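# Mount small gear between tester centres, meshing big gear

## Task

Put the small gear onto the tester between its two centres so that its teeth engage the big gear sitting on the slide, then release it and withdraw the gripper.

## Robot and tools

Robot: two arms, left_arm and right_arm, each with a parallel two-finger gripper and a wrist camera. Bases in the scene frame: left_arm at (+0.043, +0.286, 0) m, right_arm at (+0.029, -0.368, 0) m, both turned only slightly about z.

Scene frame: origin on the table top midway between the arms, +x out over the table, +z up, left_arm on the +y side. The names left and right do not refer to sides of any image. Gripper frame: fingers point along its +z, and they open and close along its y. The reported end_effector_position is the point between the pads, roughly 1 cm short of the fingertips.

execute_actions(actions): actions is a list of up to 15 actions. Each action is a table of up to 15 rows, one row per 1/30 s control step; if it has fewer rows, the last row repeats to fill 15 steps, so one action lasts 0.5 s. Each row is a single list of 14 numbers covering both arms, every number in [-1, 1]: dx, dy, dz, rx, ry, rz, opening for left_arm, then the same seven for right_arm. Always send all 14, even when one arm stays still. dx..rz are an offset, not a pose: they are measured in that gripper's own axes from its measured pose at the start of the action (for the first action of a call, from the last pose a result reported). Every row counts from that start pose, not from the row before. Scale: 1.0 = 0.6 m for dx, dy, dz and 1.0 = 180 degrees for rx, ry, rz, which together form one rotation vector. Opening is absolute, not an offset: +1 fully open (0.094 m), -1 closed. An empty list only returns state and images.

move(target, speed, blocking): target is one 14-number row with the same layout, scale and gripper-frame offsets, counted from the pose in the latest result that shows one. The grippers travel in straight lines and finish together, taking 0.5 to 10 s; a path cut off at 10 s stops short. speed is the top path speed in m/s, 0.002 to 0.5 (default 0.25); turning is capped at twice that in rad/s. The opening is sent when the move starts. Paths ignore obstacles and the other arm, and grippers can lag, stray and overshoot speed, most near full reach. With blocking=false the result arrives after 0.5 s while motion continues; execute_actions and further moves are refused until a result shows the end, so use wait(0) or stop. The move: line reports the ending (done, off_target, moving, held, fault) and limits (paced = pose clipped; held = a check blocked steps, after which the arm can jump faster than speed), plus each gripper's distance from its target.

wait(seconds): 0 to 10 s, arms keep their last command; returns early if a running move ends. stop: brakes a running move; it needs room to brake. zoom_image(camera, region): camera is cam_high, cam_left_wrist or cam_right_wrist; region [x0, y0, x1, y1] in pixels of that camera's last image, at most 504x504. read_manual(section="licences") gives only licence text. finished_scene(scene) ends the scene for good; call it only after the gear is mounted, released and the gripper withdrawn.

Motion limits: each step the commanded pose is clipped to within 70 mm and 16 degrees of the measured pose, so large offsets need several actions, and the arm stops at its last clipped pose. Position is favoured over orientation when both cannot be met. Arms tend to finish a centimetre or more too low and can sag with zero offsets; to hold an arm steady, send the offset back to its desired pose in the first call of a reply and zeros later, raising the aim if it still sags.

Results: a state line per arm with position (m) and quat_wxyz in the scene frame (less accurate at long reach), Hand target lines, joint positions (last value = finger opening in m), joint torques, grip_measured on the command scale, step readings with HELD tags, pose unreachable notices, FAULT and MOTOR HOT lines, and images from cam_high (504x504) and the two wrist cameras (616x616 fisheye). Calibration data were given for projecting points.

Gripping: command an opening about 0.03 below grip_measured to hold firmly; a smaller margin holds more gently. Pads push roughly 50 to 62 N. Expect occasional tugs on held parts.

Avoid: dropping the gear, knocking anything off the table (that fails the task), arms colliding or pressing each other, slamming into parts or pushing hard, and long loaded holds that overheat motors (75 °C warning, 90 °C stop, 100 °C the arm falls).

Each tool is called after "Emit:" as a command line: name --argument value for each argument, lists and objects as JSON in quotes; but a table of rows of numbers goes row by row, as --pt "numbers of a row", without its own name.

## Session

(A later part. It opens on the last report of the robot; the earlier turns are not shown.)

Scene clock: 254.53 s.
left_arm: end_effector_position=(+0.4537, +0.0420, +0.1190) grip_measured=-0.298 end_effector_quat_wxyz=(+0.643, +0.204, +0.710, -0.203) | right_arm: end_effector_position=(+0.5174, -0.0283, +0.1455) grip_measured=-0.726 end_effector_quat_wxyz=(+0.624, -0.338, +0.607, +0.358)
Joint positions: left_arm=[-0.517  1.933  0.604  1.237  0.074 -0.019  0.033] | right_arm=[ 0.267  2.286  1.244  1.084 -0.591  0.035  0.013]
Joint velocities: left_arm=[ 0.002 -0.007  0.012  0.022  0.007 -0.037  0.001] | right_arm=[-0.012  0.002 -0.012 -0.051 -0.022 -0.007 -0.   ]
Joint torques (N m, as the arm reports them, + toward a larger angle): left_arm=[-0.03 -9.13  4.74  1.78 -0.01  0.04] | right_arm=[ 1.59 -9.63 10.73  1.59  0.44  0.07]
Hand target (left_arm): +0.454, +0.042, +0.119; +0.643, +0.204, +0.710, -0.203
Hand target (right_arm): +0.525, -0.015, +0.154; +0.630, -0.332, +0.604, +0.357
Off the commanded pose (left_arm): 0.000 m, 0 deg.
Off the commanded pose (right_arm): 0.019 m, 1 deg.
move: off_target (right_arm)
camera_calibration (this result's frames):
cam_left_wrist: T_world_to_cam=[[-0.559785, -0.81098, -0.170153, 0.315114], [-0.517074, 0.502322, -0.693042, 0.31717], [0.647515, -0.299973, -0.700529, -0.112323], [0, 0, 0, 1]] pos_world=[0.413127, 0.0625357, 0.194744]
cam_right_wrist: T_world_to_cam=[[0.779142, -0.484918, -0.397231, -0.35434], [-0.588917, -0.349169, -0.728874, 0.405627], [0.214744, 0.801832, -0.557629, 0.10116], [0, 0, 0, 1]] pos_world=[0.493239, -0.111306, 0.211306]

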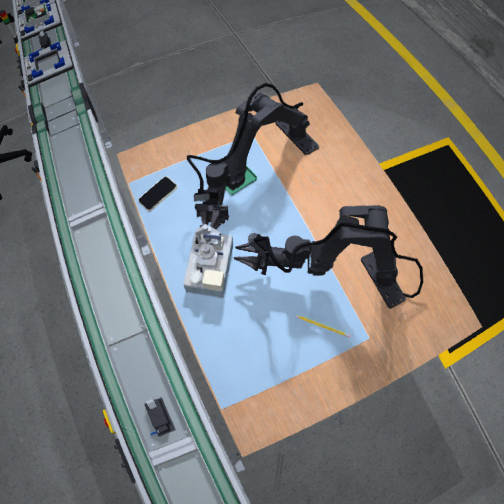

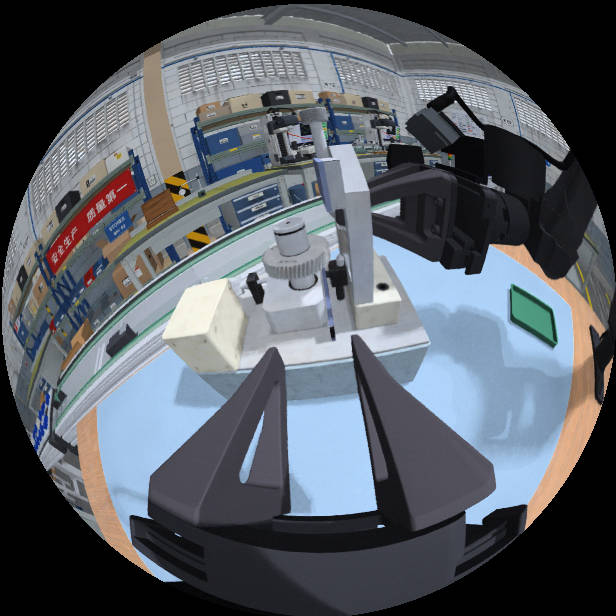

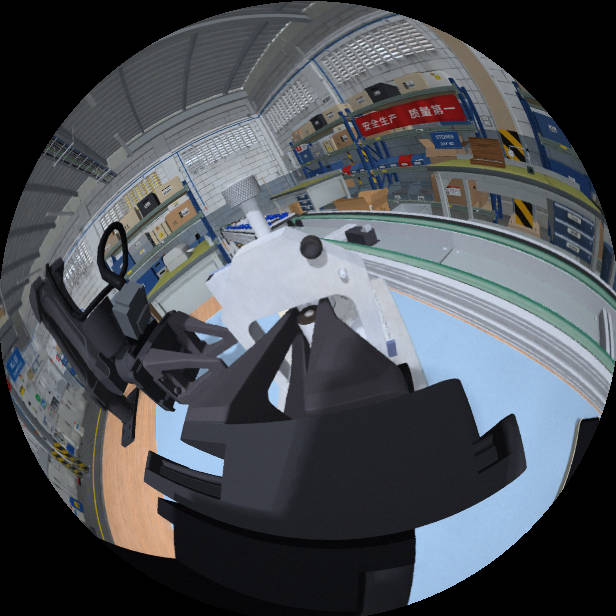

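Emit:
move --target '[-0.175,-0.035,0,0,-0.02,0,0.2,-0.02,0,0,0,-0.005,0,-0.76]' --speed 0.1

Scene clock: 262.63 s.
left_arm: end_effector_position=(+0.4487, +0.0249, +0.2036) grip_measured=+0.198 end_effector_quat_wxyz=(+0.652, +0.203, +0.702, -0.203) | right_arm: end_effector_position=(+0.5172, -0.0290, +0.1457) grip_measured=-0.726 end_effector_quat_wxyz=(+0.623, -0.339, +0.606, +0.360)
Joint positions: left_arm=[-0.575  1.649  0.714  0.869  0.015 -0.019  0.056] | right_arm=[ 0.264  2.286  1.244  1.085 -0.598  0.038  0.013]
Joint velocities: left_arm=[ 0.002 -0.002 -0.007 -0.037  0.007  0.022  0.   ] | right_arm=[ 0.012 -0.007  0.007  0.037  0.051  0.022  0.001]
Joint torques (N m, as the arm reports them, + toward a larger angle): left_arm=[-0.74 -9.74  8.98  1.7  -0.09 -0.02] | right_arm=[  0.21 -12.98   6.29   1.83   0.1    0.08]
Hand target (left_arm): +0.450, +0.021, +0.223; +0.665, +0.198, +0.690, -0.209
Hand target (right_arm): +0.517, -0.029, +0.157; +0.629, -0.335, +0.602, +0.360
Off the commanded pose (left_arm): 0.021 m, 2 deg.
Off the commanded pose (right_arm): 0.012 m, 1 deg.
move: off_target (left_arm, right_arm)
camera_calibration (this result's frames):
cam_left_wrist: T_world_to_cam=[[-0.555101, -0.812888, -0.176283, 0.312013], [-0.500313, 0.495616, -0.709966, 0.377871], [0.664492, -0.305906, -0.681815, -0.0662777], [0, 0, 0, 1]] pos_world=[0.406294, 0.0460777, 0.278089]
cam_right_wrist: T_world_to_cam=[[0.780822, -0.480563, -0.399219, -0.354855], [-0.588337, -0.350629, -0.728641, 0.405062], [0.21018, 0.803815, -0.556512, 0.104099], [0, 0, 0, 1]] pos_world=[0.493512, -0.11218, 0.211412]

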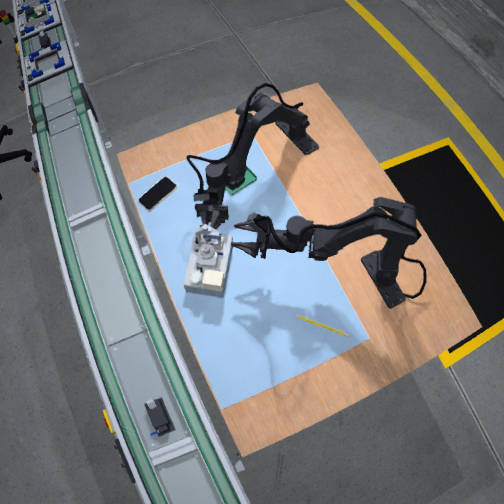

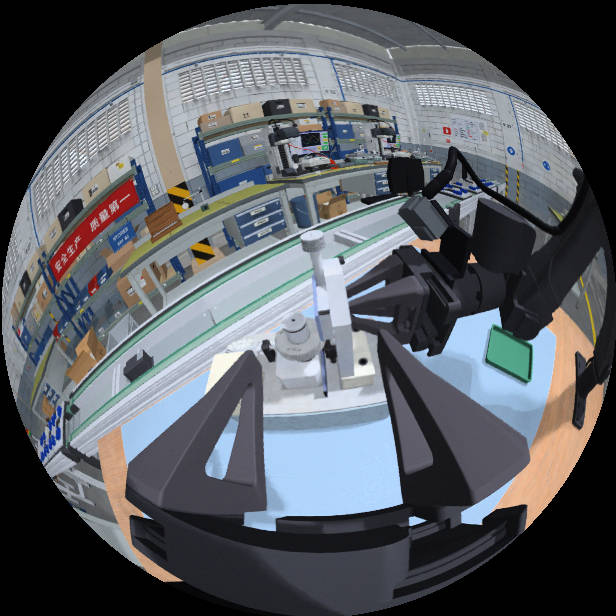

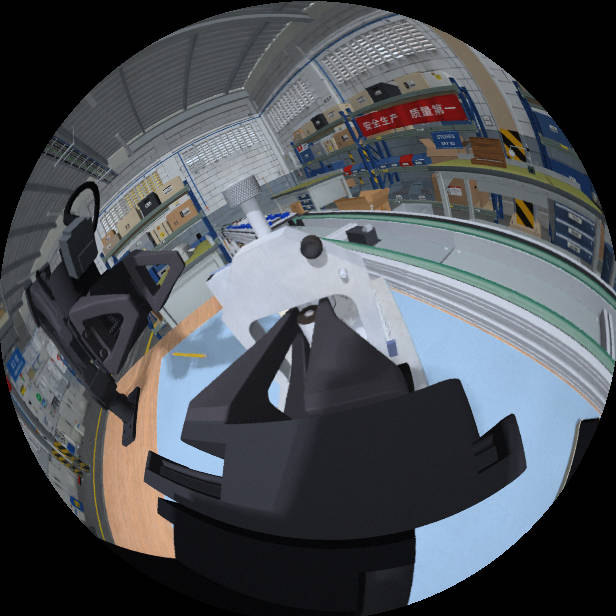

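Emit:
move --target '[-0.055,-0.008,0.155,0,-0.015,0,0.2,-0.02,0,0,0,-0.005,0,-0.76]' --speed 0.08

Emit:
move --target '[0,0,0,0,0,0,-0.78,-0.02,0,0,0,-0.005,0,-0.76]'

Emit:
move --target '[-0.09,0,0,0,0,0,-0.78,-0.02,0,0,0,-0.005,0,-0.76]' --speed 0.03

Scene clock: 270.70 s.
left_arm: end_effector_position=(+0.5225, -0.0255, +0.2206) grip_measured=+0.198 end_effector_quat_wxyz=(+0.662, +0.200, +0.693, -0.205) | right_arm: end_effector_position=(+0.5172, -0.0289, +0.1457) grip_measured=-0.726 end_effector_quat_wxyz=(+0.622, -0.338, +0.607, +0.361)
Joint positions: left_arm=[-0.583  1.922  1.113  0.77   0.006 -0.019  0.056] | right_arm=[ 0.264  2.286  1.244  1.085 -0.598  0.041  0.013]
Joint velocities: left_arm=[-0.002 -0.002 -0.007 -0.051 -0.022 -0.037  0.   ] | right_arm=[-0.032 -0.012 -0.012  0.007  0.022 -0.022  0.001]
Joint torques (N m, as the arm reports them, + toward a larger angle): left_arm=[ -0.81 -10.86   9.83   1.73  -0.12  -0.03] | right_arm=[ -0.03 -12.99   6.26   1.84   0.02   0.11]
Hand target (left_arm): +0.525, -0.032, +0.232; +0.669, +0.198, +0.686, -0.208
Hand target (right_arm): +0.517, -0.030, +0.158; +0.628, -0.336, +0.601, +0.363
Off the commanded pose (left_arm): 0.012 m, 1 deg.
Off the commanded pose (right_arm): 0.012 m, 1 deg.
move: off_target (left_arm, right_arm)
camera_calibration (this result's frames):
cam_left_wrist: T_world_to_cam=[[-0.549424, -0.816486, -0.177439, 0.312176], [-0.484426, 0.484304, -0.728547, 0.447432], [0.680783, -0.314325, -0.661615, -0.132295], [0, 0, 0, 1]] pos_world=[0.478329, -0.00338928, 0.293838]
cam_right_wrist: T_world_to_cam=[[0.78001, -0.479562, -0.402001, -0.353939], [-0.59007, -0.349791, -0.727643, 0.405813], [0.208334, 0.804777, -0.555816, 0.104964], [0, 0, 0, 1]] pos_world=[0.493666, -0.112258, 0.211344]

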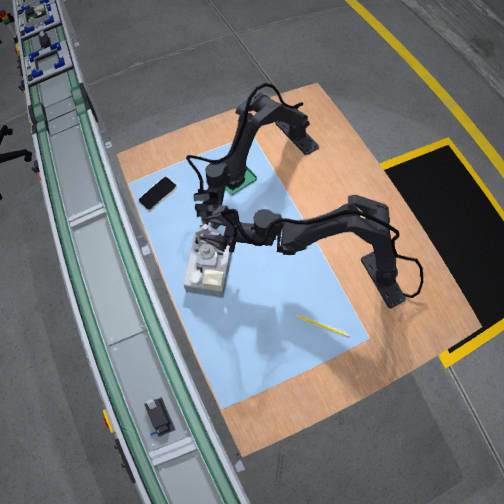

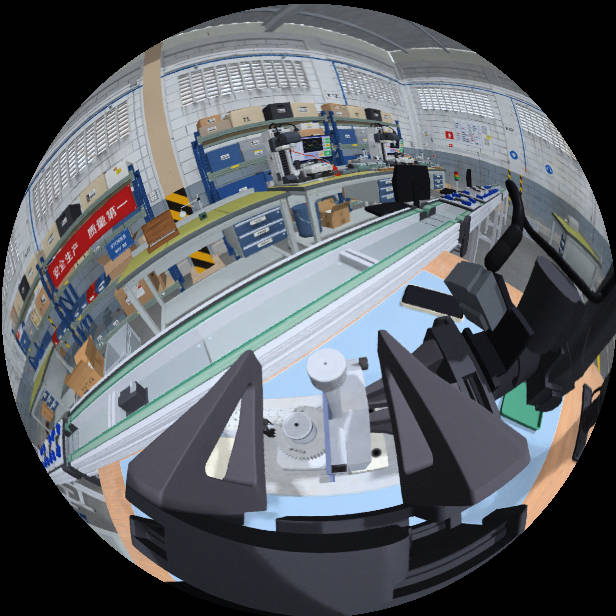

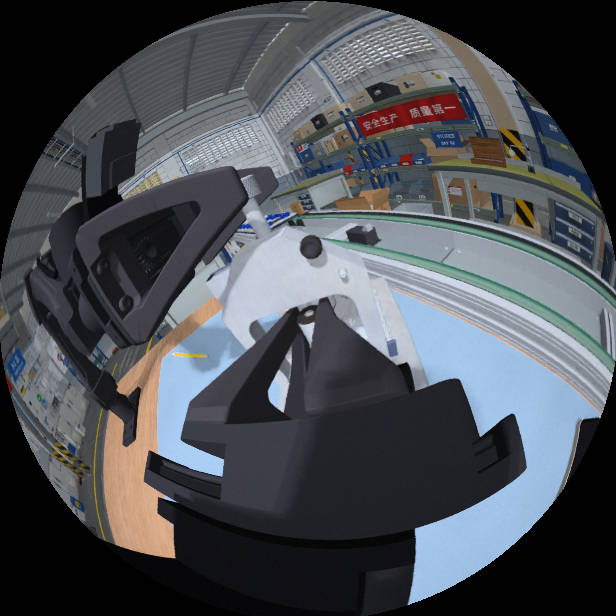

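Scene clock: 271.40 s.
left_arm: end_effector_position=(+0.5202, -0.0289, +0.2206) grip_measured=-0.685 end_effector_quat_wxyz=(+0.661, +0.204, +0.691, -0.210) | right_arm: end_effector_position=(+0.5171, -0.0291, +0.1458) grip_measured=-0.726 end_effector_quat_wxyz=(+0.622, -0.338, +0.607, +0.362)
Joint positions: left_arm=[-0.588  1.922  1.113  0.77   0.014 -0.019  0.015] | right_arm=[ 0.263  2.286  1.244  1.086 -0.601  0.044  0.013]
Joint velocities: left_arm=[-0.002 -0.012  0.012  0.037  0.037  0.037 -0.   ] | right_arm=[-0.002 -0.012  0.007  0.081  0.007 -0.007 -0.001]
Joint torques (N m, as the arm reports them, + toward a larger angle): left_arm=[  0.36 -11.26   7.02   1.77  -0.11   0.  ] | right_arm=[  0.02 -13.08   6.21   1.86   0.03   0.09]
Hand target (left_arm): +0.522, -0.026, +0.221; +0.662, +0.200, +0.693, -0.205
Hand target (right_arm): +0.517, -0.030, +0.158; +0.627, -0.335, +0.602, +0.364
Off the commanded pose (left_arm): 0.004 m, 1 deg.
Off the commanded pose (right_arm): 0.012 m, 1 deg.
move: off_target (right_arm)
camera_calibration (this result's frames):
cam_left_wrist: T_world_to_cam=[[-0.55971, -0.809619, -0.176753, 0.313594], [-0.478584, 0.489932, -0.728645, 0.445135], [0.676522, -0.323238, -0.661691, -0.129866], [0, 0, 0, 1]] pos_world=[0.476414, -0.00617195, 0.293843]
cam_right_wrist: T_world_to_cam=[[0.780015, -0.477722, -0.404176, -0.353547], [-0.590891, -0.349703, -0.727018, 0.406088], [0.205971, 0.805909, -0.555055, 0.106301], [0, 0, 0, 1]] pos_world=[0.493831, -0.112556, 0.211342]

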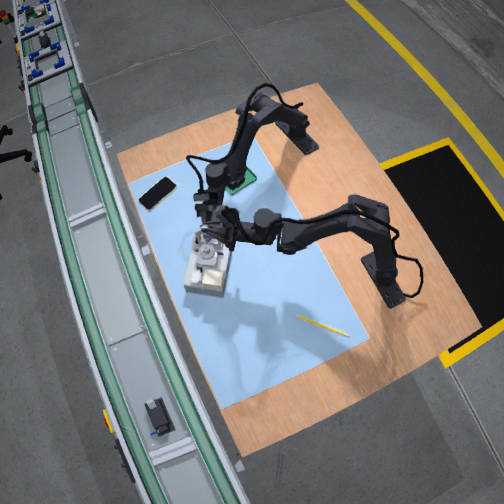

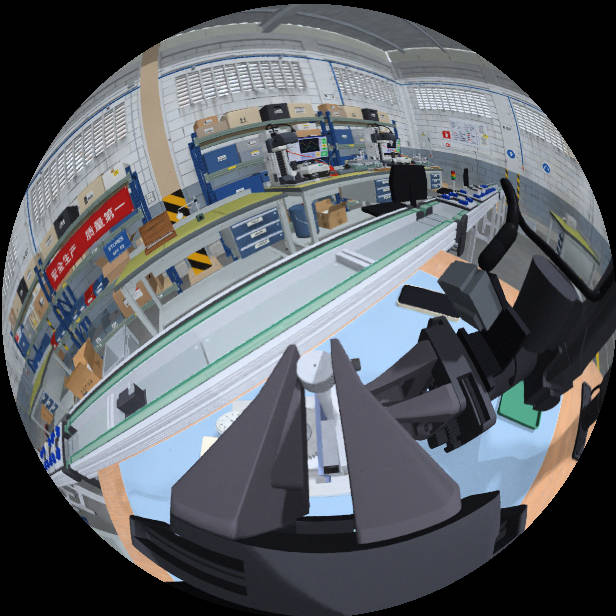

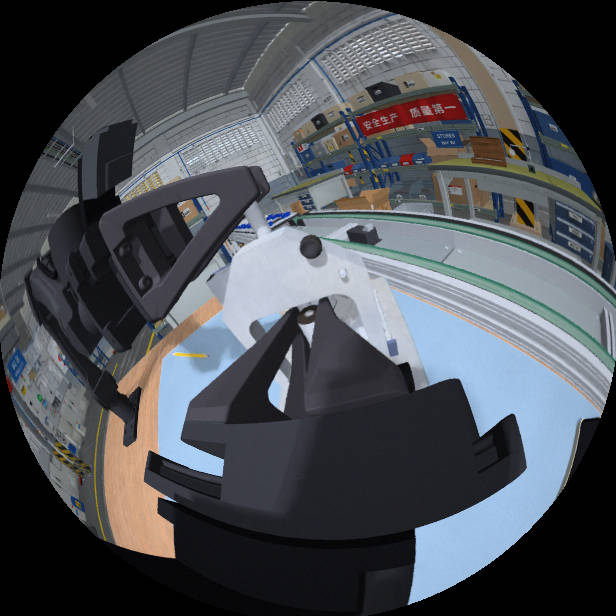

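Scene clock: 273.43 s.
left_arm: end_effector_position=(+0.5204, -0.0291, +0.2216) grip_measured=-0.685 end_effector_quat_wxyz=(+0.621, +0.214, +0.728, -0.198) | right_arm: end_effector_position=(+0.5171, -0.0291, +0.1458) grip_measured=-0.726 end_effector_quat_wxyz=(+0.621, -0.337, +0.607, +0.363)
Joint positions: left_arm=[-0.588  1.878  1.181  0.546  0.014 -0.019  0.015] | right_arm=[ 0.263  2.286  1.244  1.086 -0.601  0.047  0.013]
Joint velocities: left_arm=[-0.022  0.007 -0.002  0.007 -0.051 -0.081 -0.   ] | right_arm=[-0.012  0.007 -0.002 -0.095 -0.037 -0.007  0.001]
Joint torques (N m, as the arm reports them, + toward a larger angle): left_arm=[  0.04 -16.1   10.74   2.05   0.02   0.03] | right_arm=[  0.   -12.93   6.27   1.84   0.     0.12]
Hand target (left_arm): +0.520, -0.029, +0.274; +0.661, +0.204, +0.691, -0.210
Hand target (right_arm): +0.517, -0.030, +0.158; +0.626, -0.335, +0.602, +0.365
Off the commanded pose (left_arm): 0.053 m, 6 deg.
Off the commanded pose (right_arm): 0.012 m, 1 deg.
move: off_target (left_arm, right_arm)
camera_calibration (this result's frames):
cam_left_wrist: T_world_to_cam=[[-0.576069, -0.798884, -0.173001, 0.32176], [-0.543043, 0.532232, -0.649487, 0.463224], [0.610942, -0.280202, -0.74043, -0.0766072], [0, 0, 0, 1]] pos_world=[0.483709, -0.0109595, 0.299801]
cam_right_wrist: T_world_to_cam=[[0.77913, -0.477096, -0.406615, -0.352716], [-0.592526, -0.34877, -0.726136, 0.406832], [0.204622, 0.806684, -0.554429, 0.10693], [0, 0, 0, 1]] pos_world=[0.493989, -0.112647, 0.211281]

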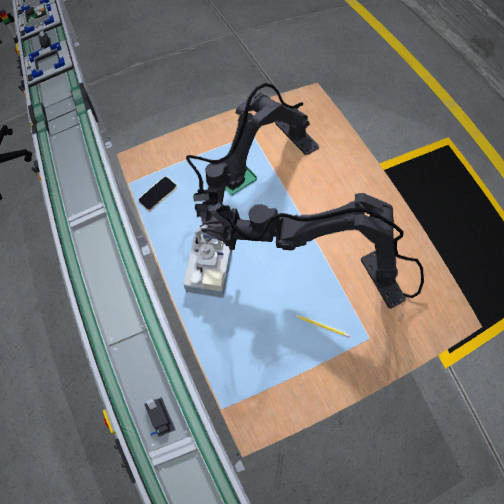

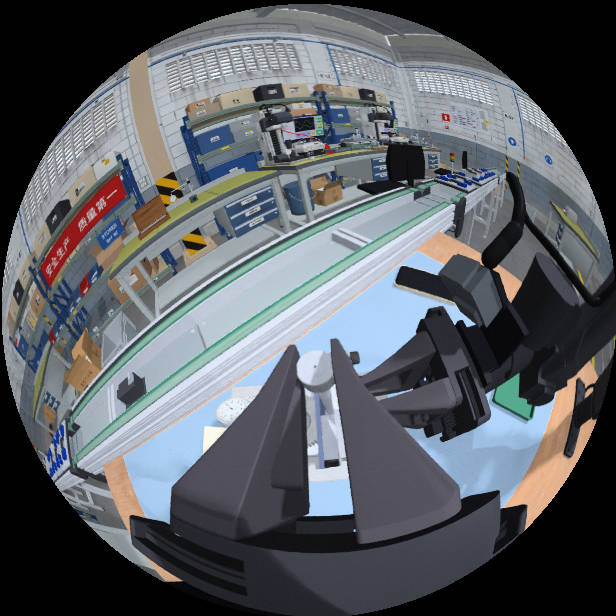

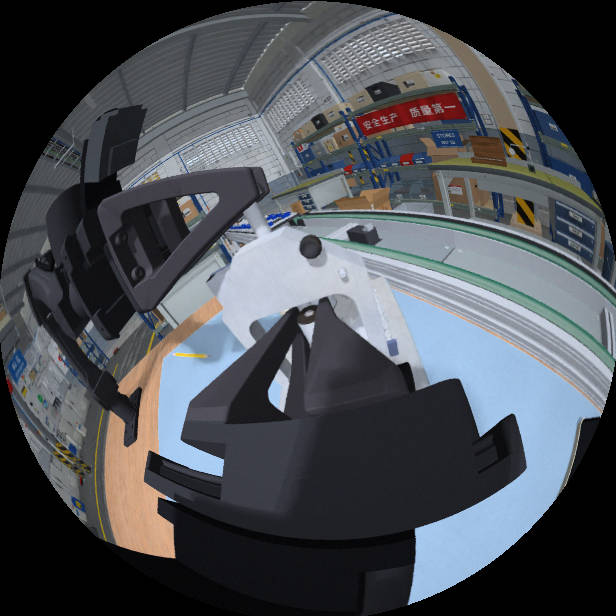

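Emit:
execute_actions --actions '[[[-0.05,0,0,0,-0.085,0,-0.78,-0.02,0,0,0,-0.005,0,-0.76]],[[-0.05,0,0,0,-0.085,0,-0.78,-0.02,0,0,0,-0.005,0,-0.76]]]'

Scene clock: 280.00 s.
left_arm: end_effector_position=(+0.5204, -0.0291, +0.2227) grip_measured=-0.686 end_effector_quat_wxyz=(+0.732, +0.182, +0.614, -0.232) | right_arm: end_effector_position=(+0.5172, -0.0293, +0.1440) grip_measured=-0.726 end_effector_quat_wxyz=(+0.617, -0.335, +0.611, +0.365)
Joint positions: left_arm=[-0.588  2.061  1.062  1.178  0.014 -0.023  0.015] | right_arm=[ 0.262  2.286  1.244  1.078 -0.602  0.052  0.013]
Joint velocities: left_arm=[-0.002  0.017 -0.017  0.037 -0.051  0.007  0.   ] | right_arm=[-0.012 -0.002 -0.002 -0.095  0.022  0.037 -0.   ]
Joint torques (N m, as the arm reports them, + toward a larger angle): left_arm=[  0.   -12.29   8.41   2.36  -0.04  -0.04] | right_arm=[  0.05 -12.96   6.26   1.87  -0.01   0.11]
Hand target (left_arm): +0.520, -0.028, +0.252; +0.760, +0.169, +0.579, -0.242
Hand target (right_arm): +0.517, -0.030, +0.156; +0.623, -0.333, +0.605, +0.367
Off the commanded pose (left_arm): 0.030 m, 6 deg.
Off the commanded pose (right_arm): 0.012 m, 1 deg.
Step readings (end_effector_position; steps 1 to 15: 1st action; 16 to 30: 2nd action):
0: left_arm (+0.5205, -0.0291, +0.2215) | right_arm (+0.5171, -0.0291, +0.1458)
1: left_arm (+0.5206, -0.0292, +0.2225) | right_arm (+0.5171, -0.0291, +0.1458)
2: left_arm (+0.5205, -0.0291, +0.2229) | right_arm (+0.5171, -0.0291, +0.1456)
4: left_arm (+0.5209, -0.0293, +0.2211) | right_arm (+0.5171, -0.0291, +0.1444)
8: left_arm (+0.5208, -0.0294, +0.2217) | right_arm (+0.5171, -0.0291, +0.1443)
15: left_arm (+0.5208, -0.0294, +0.2222) | right_arm (+0.5172, -0.0292, +0.1443)
16: left_arm (+0.5204, -0.0291, +0.2226) | right_arm (+0.5172, -0.0292, +0.1443)
17: left_arm (+0.5204, -0.0291, +0.2223) | right_arm (+0.5172, -0.0293, +0.1442)
19: left_arm (+0.5205, -0.0292, +0.2216) | right_arm (+0.5172, -0.0293, +0.1440)
23: left_arm (+0.5205, -0.0291, +0.2224) | right_arm (+0.5172, -0.0293, +0.1440)
30: end_effector_position above
camera_calibration (this result's frames):
cam_left_wrist: T_world_to_cam=[[-0.528228, -0.830993, -0.17443, 0.296369], [-0.333829, 0.392132, -0.857199, 0.397229], [0.780726, -0.394567, -0.484545, -0.224438], [0, 0, 0, 1]] pos_world=[0.464382, 0.00195864, 0.283449]
cam_right_wrist: T_world_to_cam=[[0.774526, -0.47695, -0.415485, -0.349989], [-0.600887, -0.349597, -0.71883, 0.408815], [0.197594, 0.806412, -0.557365, 0.110177], [0, 0, 0, 1]] pos_world=[0.494956, -0.112855, 0.209862]

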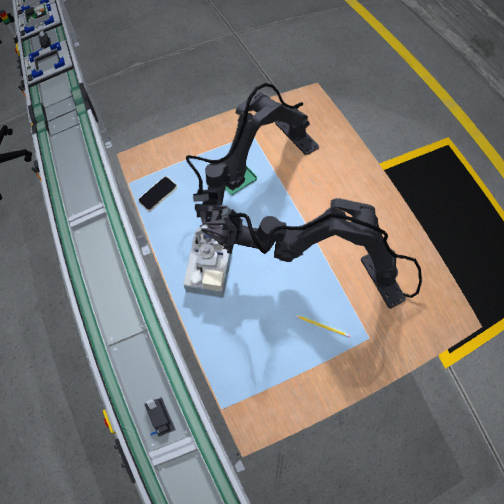

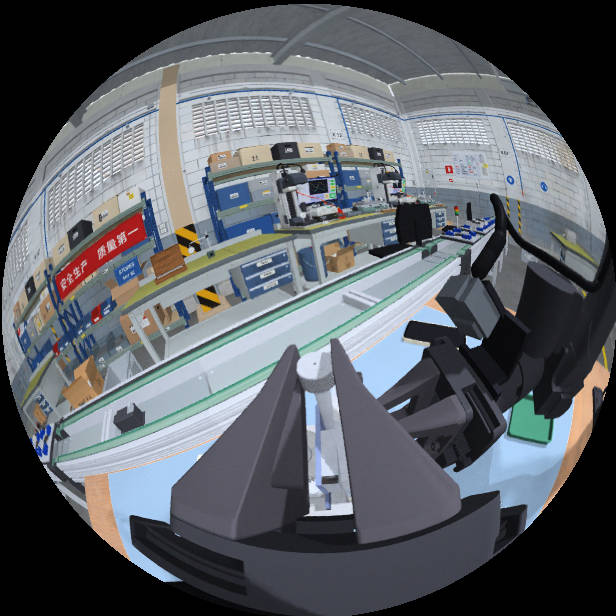

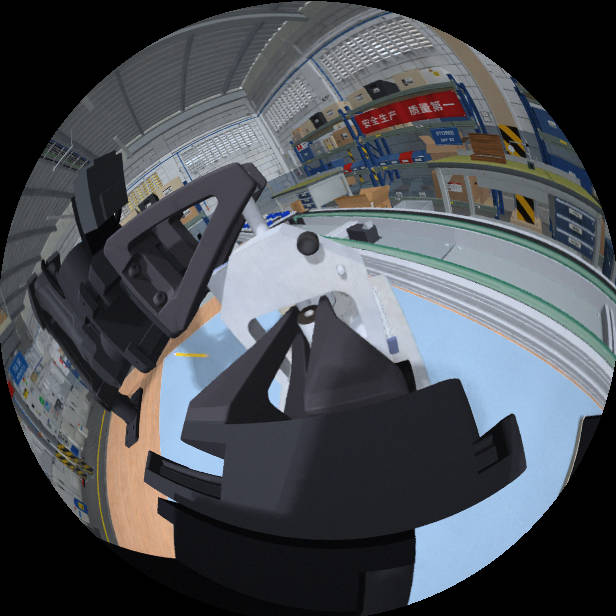

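Emit:
move --target '[0,0,0,0,0.3,0,-0.78,-0.025,0,0,0,-0.008,0,-0.76]' --speed 0.15

Emit:
move --target '[-0.08,0,-0.08,0,-0.03,0,-0.78,-0.025,0,0,0,-0.008,0,-0.76]' --speed 0.04

Scene clock: 298.13 s.
left_arm: end_effector_position=(+0.5215, -0.0298, +0.2191) grip_measured=-0.686 end_effector_quat_wxyz=(+0.380, +0.263, +0.878, -0.121) | right_arm: end_effector_position=(+0.5170, -0.0292, +0.1440) grip_measured=-0.726 end_effector_quat_wxyz=(+0.616, -0.333, +0.612, +0.368)
Joint positions: left_arm=[-0.588  2.05   1.952 -0.651  0.014 -0.005  0.015] | right_arm=[ 0.262  2.286  1.244  1.078 -0.603  0.06   0.013]
Joint velocities: left_arm=[ 0.007 -0.002  0.027  0.037  0.022  0.051 -0.   ] | right_arm=[-0.012 -0.027  0.002 -0.007 -0.007 -0.022  0.001]
Joint torques (N m, as the arm reports them, + toward a larger angle): left_arm=[ -0.16 -12.41  10.07   1.06  -0.08   0.04] | right_arm=[ -0.02 -12.96   6.38   1.97   0.02   0.09]
Hand target (left_arm): +0.520, -0.029, +0.223; +0.376, +0.265, +0.880, -0.117
Hand target (right_arm): +0.517, -0.030, +0.159; +0.625, -0.331, +0.603, +0.369
Off the commanded pose (left_arm): 0.004 m, 1 deg.
Off the commanded pose (right_arm): 0.015 m, 2 deg.
move: off_target (right_arm)
camera_calibration (this result's frames):
cam_left_wrist: T_world_to_cam=[[-0.657945, -0.742032, -0.128442, 0.355947], [-0.733317, 0.670107, -0.114903, 0.448792], [0.171332, 0.0185886, -0.985038, 0.212435], [0, 0, 0, 1]] pos_world=[0.526903, -0.0405638, 0.306543]
cam_right_wrist: T_world_to_cam=[[0.772432, -0.474283, -0.422378, -0.347652], [-0.605109, -0.347657, -0.716225, 0.410607], [0.192851, 0.80882, -0.555535, 0.112385], [0, 0, 0, 1]] pos_world=[0.495326, -0.113034, 0.20968]

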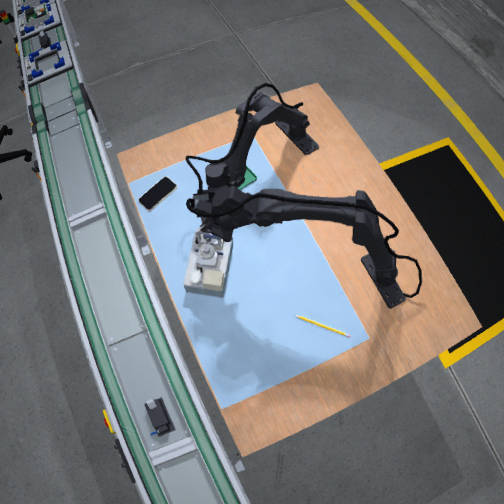

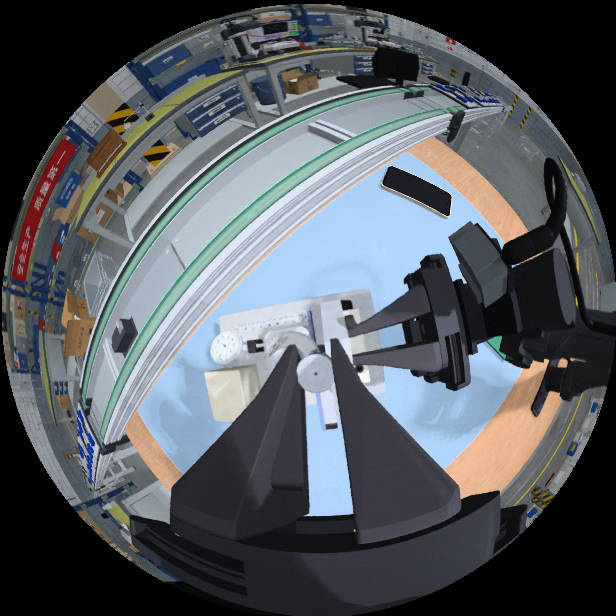

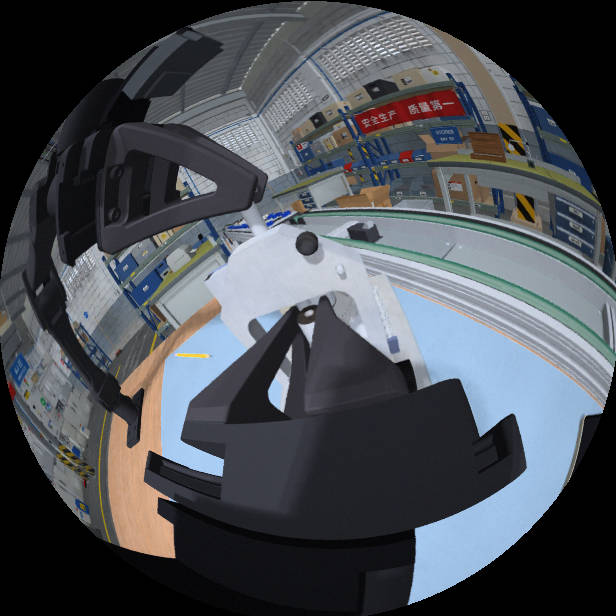

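Scene clock: 300.10 s.
left_arm: end_effector_position=(+0.5212, -0.0296, +0.2374) grip_measured=-0.686 end_effector_quat_wxyz=(+0.384, +0.262, +0.877, -0.122) | right_arm: end_effector_position=(+0.5170, -0.0292, +0.1440) grip_measured=-0.726 end_effector_quat_wxyz=(+0.614, -0.331, +0.613, +0.370)
Joint positions: left_arm=[-0.588  2.057  2.029 -0.715  0.014 -0.005  0.015] | right_arm=[ 0.262  2.286  1.244  1.078 -0.603  0.068  0.013]
Joint velocities: left_arm=[ 0.002  0.012 -0.017  0.037  0.022  0.007  0.   ] | right_arm=[-0.012 -0.007  0.002  0.022 -0.007 -0.051  0.   ]
Joint torques (N m, as the arm reports them, + toward a larger angle): left_arm=[  0.15 -17.39  12.51   1.27   0.04   0.02] | right_arm=[ -0.02 -13.03   6.42   1.96   0.02   0.1 ]
Hand target (left_arm): +0.518, -0.027, +0.286; +0.422, +0.257, +0.859, -0.135
Hand target (right_arm): +0.517, -0.030, +0.159; +0.623, -0.329, +0.604, +0.372
Off the commanded pose (left_arm): 0.050 m, 5 deg.
Off the commanded pose (right_arm): 0.015 m, 2 deg.
move: off_target (left_arm, right_arm)
camera_calibration (this result's frames):
cam_left_wrist: T_world_to_cam=[[-0.657122, -0.742572, -0.129529, 0.358059], [-0.73256, 0.66961, -0.122383, 0.451902], [0.177612, 0.0144674, -0.983994, 0.226873], [0, 0, 0, 1]] pos_world=[0.526038, -0.0399962, 0.324925]
cam_right_wrist: T_world_to_cam=[[0.769469, -0.472278, -0.429966, -0.344968], [-0.610187, -0.344752, -0.713314, 0.412898], [0.188651, 0.811233, -0.553454, 0.114328], [0, 0, 0, 1]] pos_world=[0.495819, -0.11332, 0.209477]

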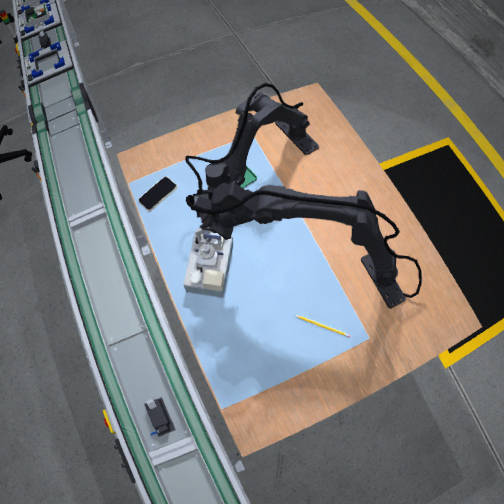

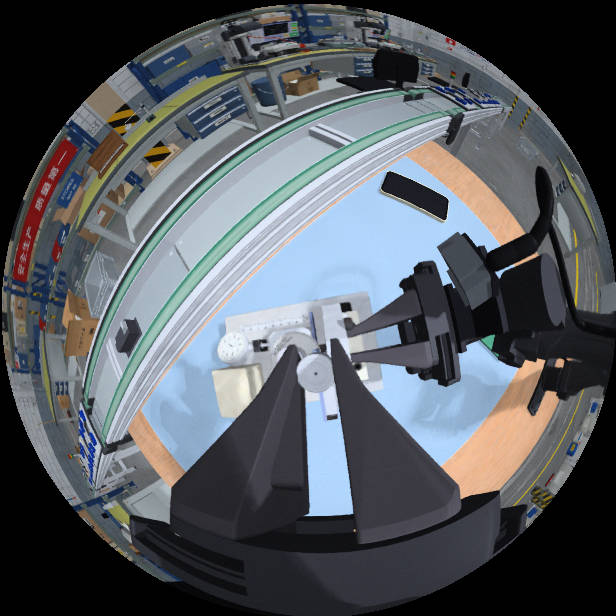

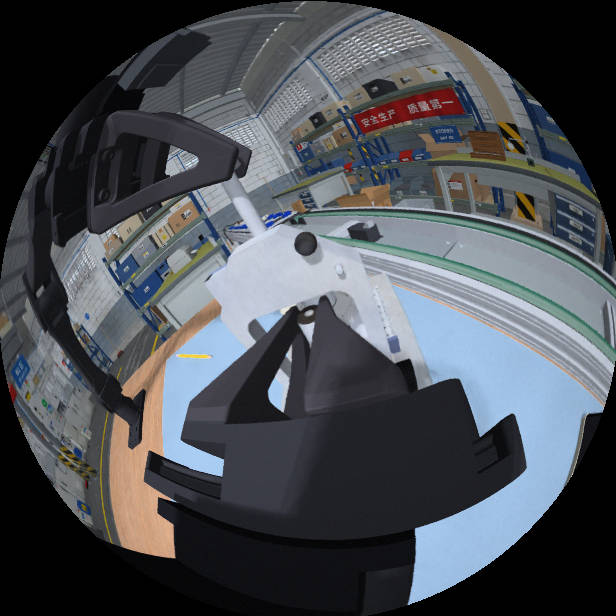

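Emit:
execute_actions --actions '[[[-0.05,0,-0.05,0,-0.02,0,-0.78,-0.026,0,0.03,0,-0.008,-0.02,-0.76]],[[-0.05,0,-0.05,0,-0.02,0,-0.78,-0.022,0,0.012,0,-0.006,0,-0.76]]]'

Emit:
zoom_image --camera "cam_left_wrist" --region '[200, 270, 420, 440]'

Scene clock: 308.87 s.
left_arm: end_effector_position=(+0.5213, -0.0298, +0.2346) grip_measured=-0.686 end_effector_quat_wxyz=(+0.371, +0.264, +0.882, -0.119) | right_arm: end_effector_position=(+0.5232, -0.0239, +0.1452) grip_measured=-0.726 end_effector_quat_wxyz=(+0.617, -0.338, +0.613, +0.359)
Joint positions: left_arm=[-0.588  2.083  2.078 -0.765  0.014 -0.005  0.015] | right_arm=[ 0.27   2.295  1.282  1.036 -0.589  0.035  0.013]
Joint velocities: left_arm=[-0.007  0.012  0.002 -0.051 -0.051 -0.037  0.   ] | right_arm=[ 0.022  0.002 -0.007 -0.007 -0.007  0.022 -0.001]
Joint torques (N m, as the arm reports them, + toward a larger angle): left_arm=[  0.06 -16.87  11.9    1.2    0.03   0.  ] | right_arm=[  0.48 -11.94   8.56   1.74   0.09   0.12]
Hand target (left_arm): +0.519, -0.028, +0.277; +0.405, +0.259, +0.867, -0.130
Hand target (right_arm): +0.526, -0.018, +0.159; +0.625, -0.336, +0.605, +0.361
Off the commanded pose (left_arm): 0.043 m, 4 deg.
Off the commanded pose (right_arm): 0.016 m, 1 deg.
Step readings (end_effector_position; steps 1 to 15: 1st action; 16 to 30: 2nd action):
0: left_arm (+0.5212, -0.0296, +0.2374) | right_arm (+0.5170, -0.0292, +0.1440)
1: left_arm (+0.5213, -0.0297, +0.2368) | right_arm (+0.5177, -0.0286, +0.1444)
2: left_arm (+0.5213, -0.0297, +0.2366) | right_arm (+0.5192, -0.0273, +0.1453)
4: left_arm (+0.5213, -0.0297, +0.2359) | right_arm (+0.5211, -0.0248, +0.1470)
8: left_arm (+0.5213, -0.0298, +0.2354) | right_arm (+0.5224, -0.0239, +0.1459)
15: left_arm (+0.5212, -0.0297, +0.2353) | right_arm (+0.5229, -0.0238, +0.1458)
16: left_arm (+0.5213, -0.0298, +0.2355) | right_arm (+0.5230, -0.0238, +0.1454)
17: left_arm (+0.5214, -0.0298, +0.2352) | right_arm (+0.5231, -0.0239, +0.1452)
19: left_arm (+0.5213, -0.0298, +0.2351) | right_arm (+0.5231, -0.0239, +0.1452)
23: left_arm (+0.5213, -0.0297, +0.2348) | right_arm (+0.5231, -0.0239, +0.1452)
30: end_effector_position above
camera_calibration (this result's frames):
cam_left_wrist: T_world_to_cam=[[-0.660273, -0.740496, -0.125321, 0.358373], [-0.734891, 0.671432, -0.0954693, 0.446678], [0.154839, 0.0290612, -0.987512, 0.237278], [0, 0, 0, 1]] pos_world=[0.528144, -0.0414358, 0.321871]
cam_right_wrist: T_world_to_cam=[[0.77303, -0.487137, -0.406351, -0.352317], [-0.600506, -0.35544, -0.716279, 0.414463], [0.204492, 0.797721, -0.567295, 0.102952], [0, 0, 0, 1]] pos_world=[0.500186, -0.106437, 0.212111]

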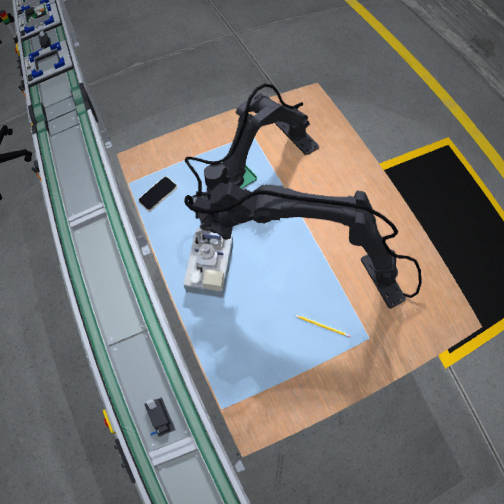

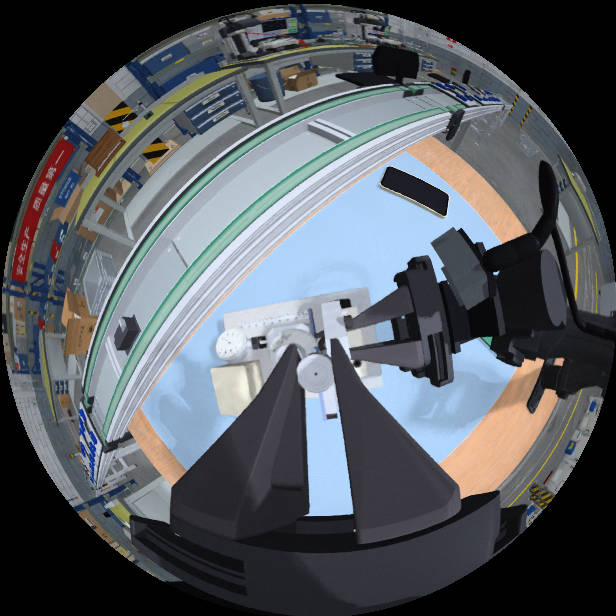

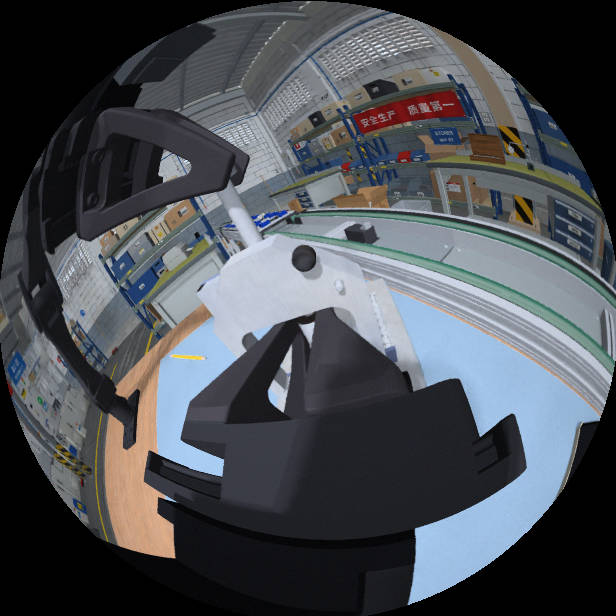

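Region (200, 270, 420, 440) of cam_left_wrist's 616x616 image, scaled by 2.291, with more detail than that image has; it fills the top 389 rows of this view, and the rest is white.

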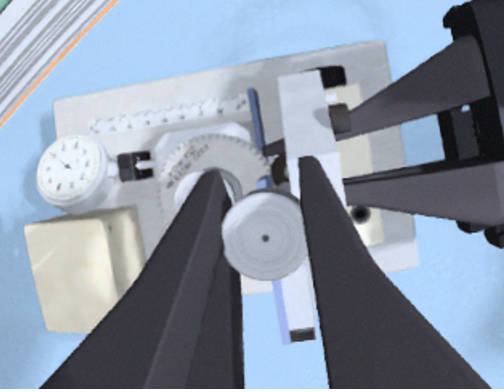

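Emit:
execute_actions --actions '[[[-0.055,0,-0.055,0,-0.02,0,-0.78,-0.024,0.02,0.025,0,-0.006,0,-0.76]],[[-0.055,0,-0.055,0,-0.02,0,-0.78,-0.022,0.01,0.02,0,-0.006,0,-0.76]]]'

Emit:
zoom_image --camera "cam_left_wrist" --region '[200, 270, 420, 440]'

Scene clock: 325.37 s.
left_arm: end_effector_position=(+0.5214, -0.0298, +0.2352) grip_measured=-0.686 end_effector_quat_wxyz=(+0.348, +0.267, +0.892, -0.112) | right_arm: end_effector_position=(+0.5241, -0.0229, +0.1451) grip_measured=-0.726 end_effector_quat_wxyz=(+0.619, -0.333, +0.616, +0.355)
Joint positions: left_arm=[-0.588  2.148  2.219 -0.893  0.014 -0.005  0.015] | right_arm=[ 0.275  2.295  1.282  1.035 -0.57   0.036  0.013]
Joint velocities: left_arm=[ 0.017  0.017 -0.012 -0.007 -0.007 -0.081 -0.   ] | right_arm=[ 0.007 -0.007 -0.002  0.051  0.007  0.022 -0.   ]
Joint torques (N m, as the arm reports them, + toward a larger angle): left_arm=[  0.07 -17.37  11.99   1.27   0.03  -0.02] | right_arm=[  1.67 -11.95   8.81   1.7    0.28   0.11]
Hand target (left_arm): +0.520, -0.029, +0.281; +0.389, +0.261, +0.875, -0.125
Hand target (right_arm): +0.524, -0.011, +0.159; +0.625, -0.331, +0.610, +0.358
Off the commanded pose (left_arm): 0.047 m, 5 deg.
Off the commanded pose (right_arm): 0.019 m, 1 deg.
Step readings (end_effector_position; steps 1 to 15: 1st action; 16 to 30: 2nd action):
0: left_arm (+0.5213, -0.0298, +0.2346) | right_arm (+0.5232, -0.0239, +0.1452)
1: left_arm (+0.5214, -0.0298, +0.2351) | right_arm (+0.5231, -0.0231, +0.1451)
2: left_arm (+0.5215, -0.0299, +0.2351) | right_arm (+0.5236, -0.0227, +0.1451)
4: left_arm (+0.5214, -0.0298, +0.2349) | right_arm (+0.5240, -0.0228, +0.1451)
8: left_arm (+0.5213, -0.0298, +0.2350) | right_arm (+0.5240, -0.0228, +0.1451)
15: left_arm (+0.5213, -0.0298, +0.2352) | right_arm (+0.5240, -0.0228, +0.1451)
16: left_arm (+0.5215, -0.0299, +0.2354) | right_arm (+0.5240, -0.0228, +0.1451)
17: left_arm (+0.5216, -0.0300, +0.2354) | right_arm (+0.5241, -0.0229, +0.1451)
19: left_arm (+0.5215, -0.0299, +0.2352) | right_arm (+0.5241, -0.0229, +0.1451)
23: left_arm (+0.5214, -0.0299, +0.2353) | right_arm (+0.5241, -0.0229, +0.1451)
30: end_effector_position above
camera_calibration (this result's frames):
cam_left_wrist: T_world_to_cam=[[-0.66558, -0.737014, -0.117536, 0.359507], [-0.737939, 0.673432, -0.0439997, 0.436429], [0.111581, 0.0574488, -0.992093, 0.262305], [0, 0, 0, 1]] pos_world=[0.532071, -0.0440127, 0.321689]
cam_right_wrist: T_world_to_cam=[[0.765847, -0.497208, -0.407753, -0.348834], [-0.606282, -0.347066, -0.715519, 0.418421], [0.214245, 0.795191, -0.567247, 0.0966654], [0, 0, 0, 1]] pos_world=[0.500124, -0.105091, 0.211984]

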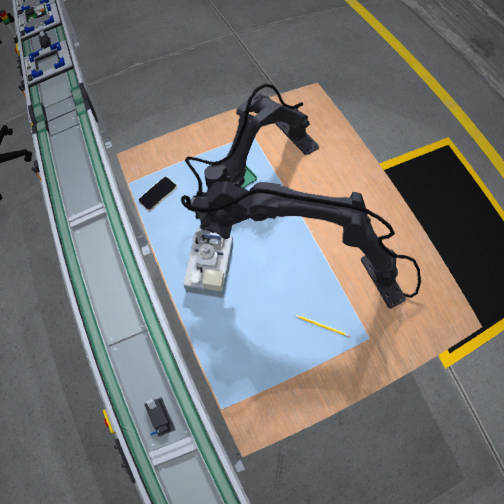

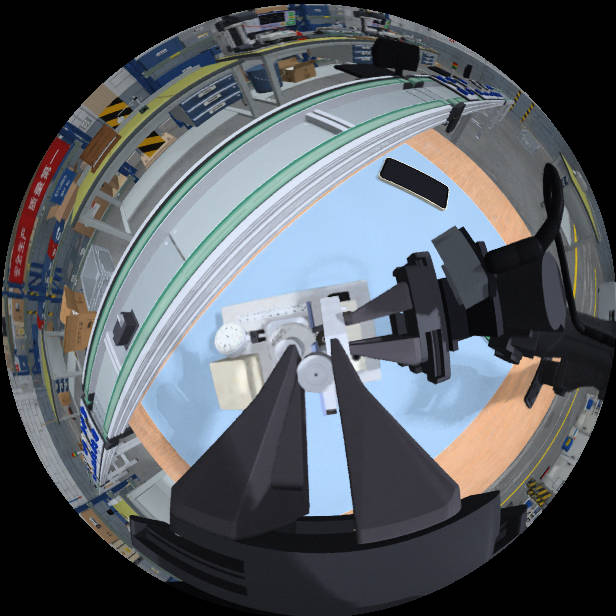

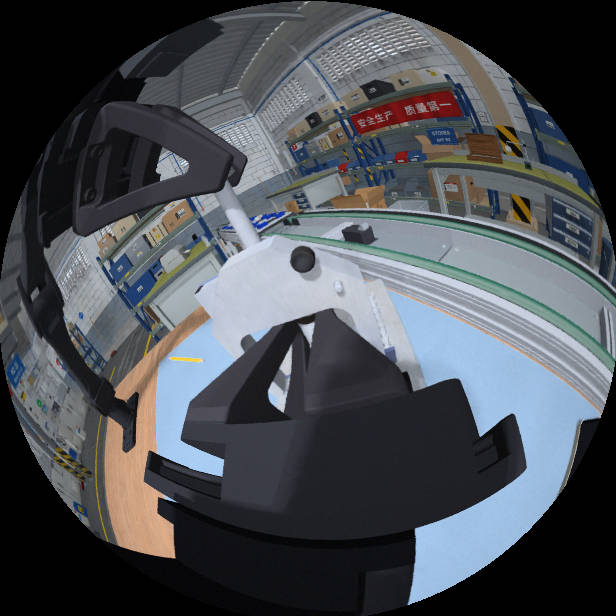

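Region (200, 270, 420, 440) of cam_left_wrist's 616x616 image, scaled by 2.291, with more detail than that image has; it fills the top 389 rows of this view, and the rest is white.

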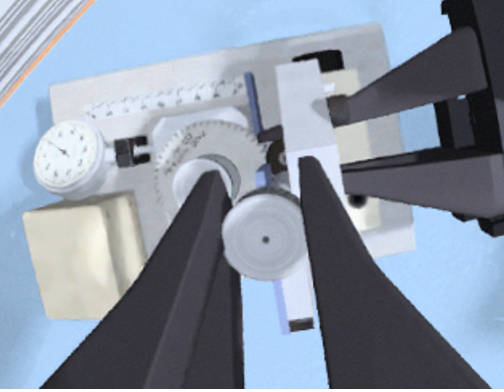

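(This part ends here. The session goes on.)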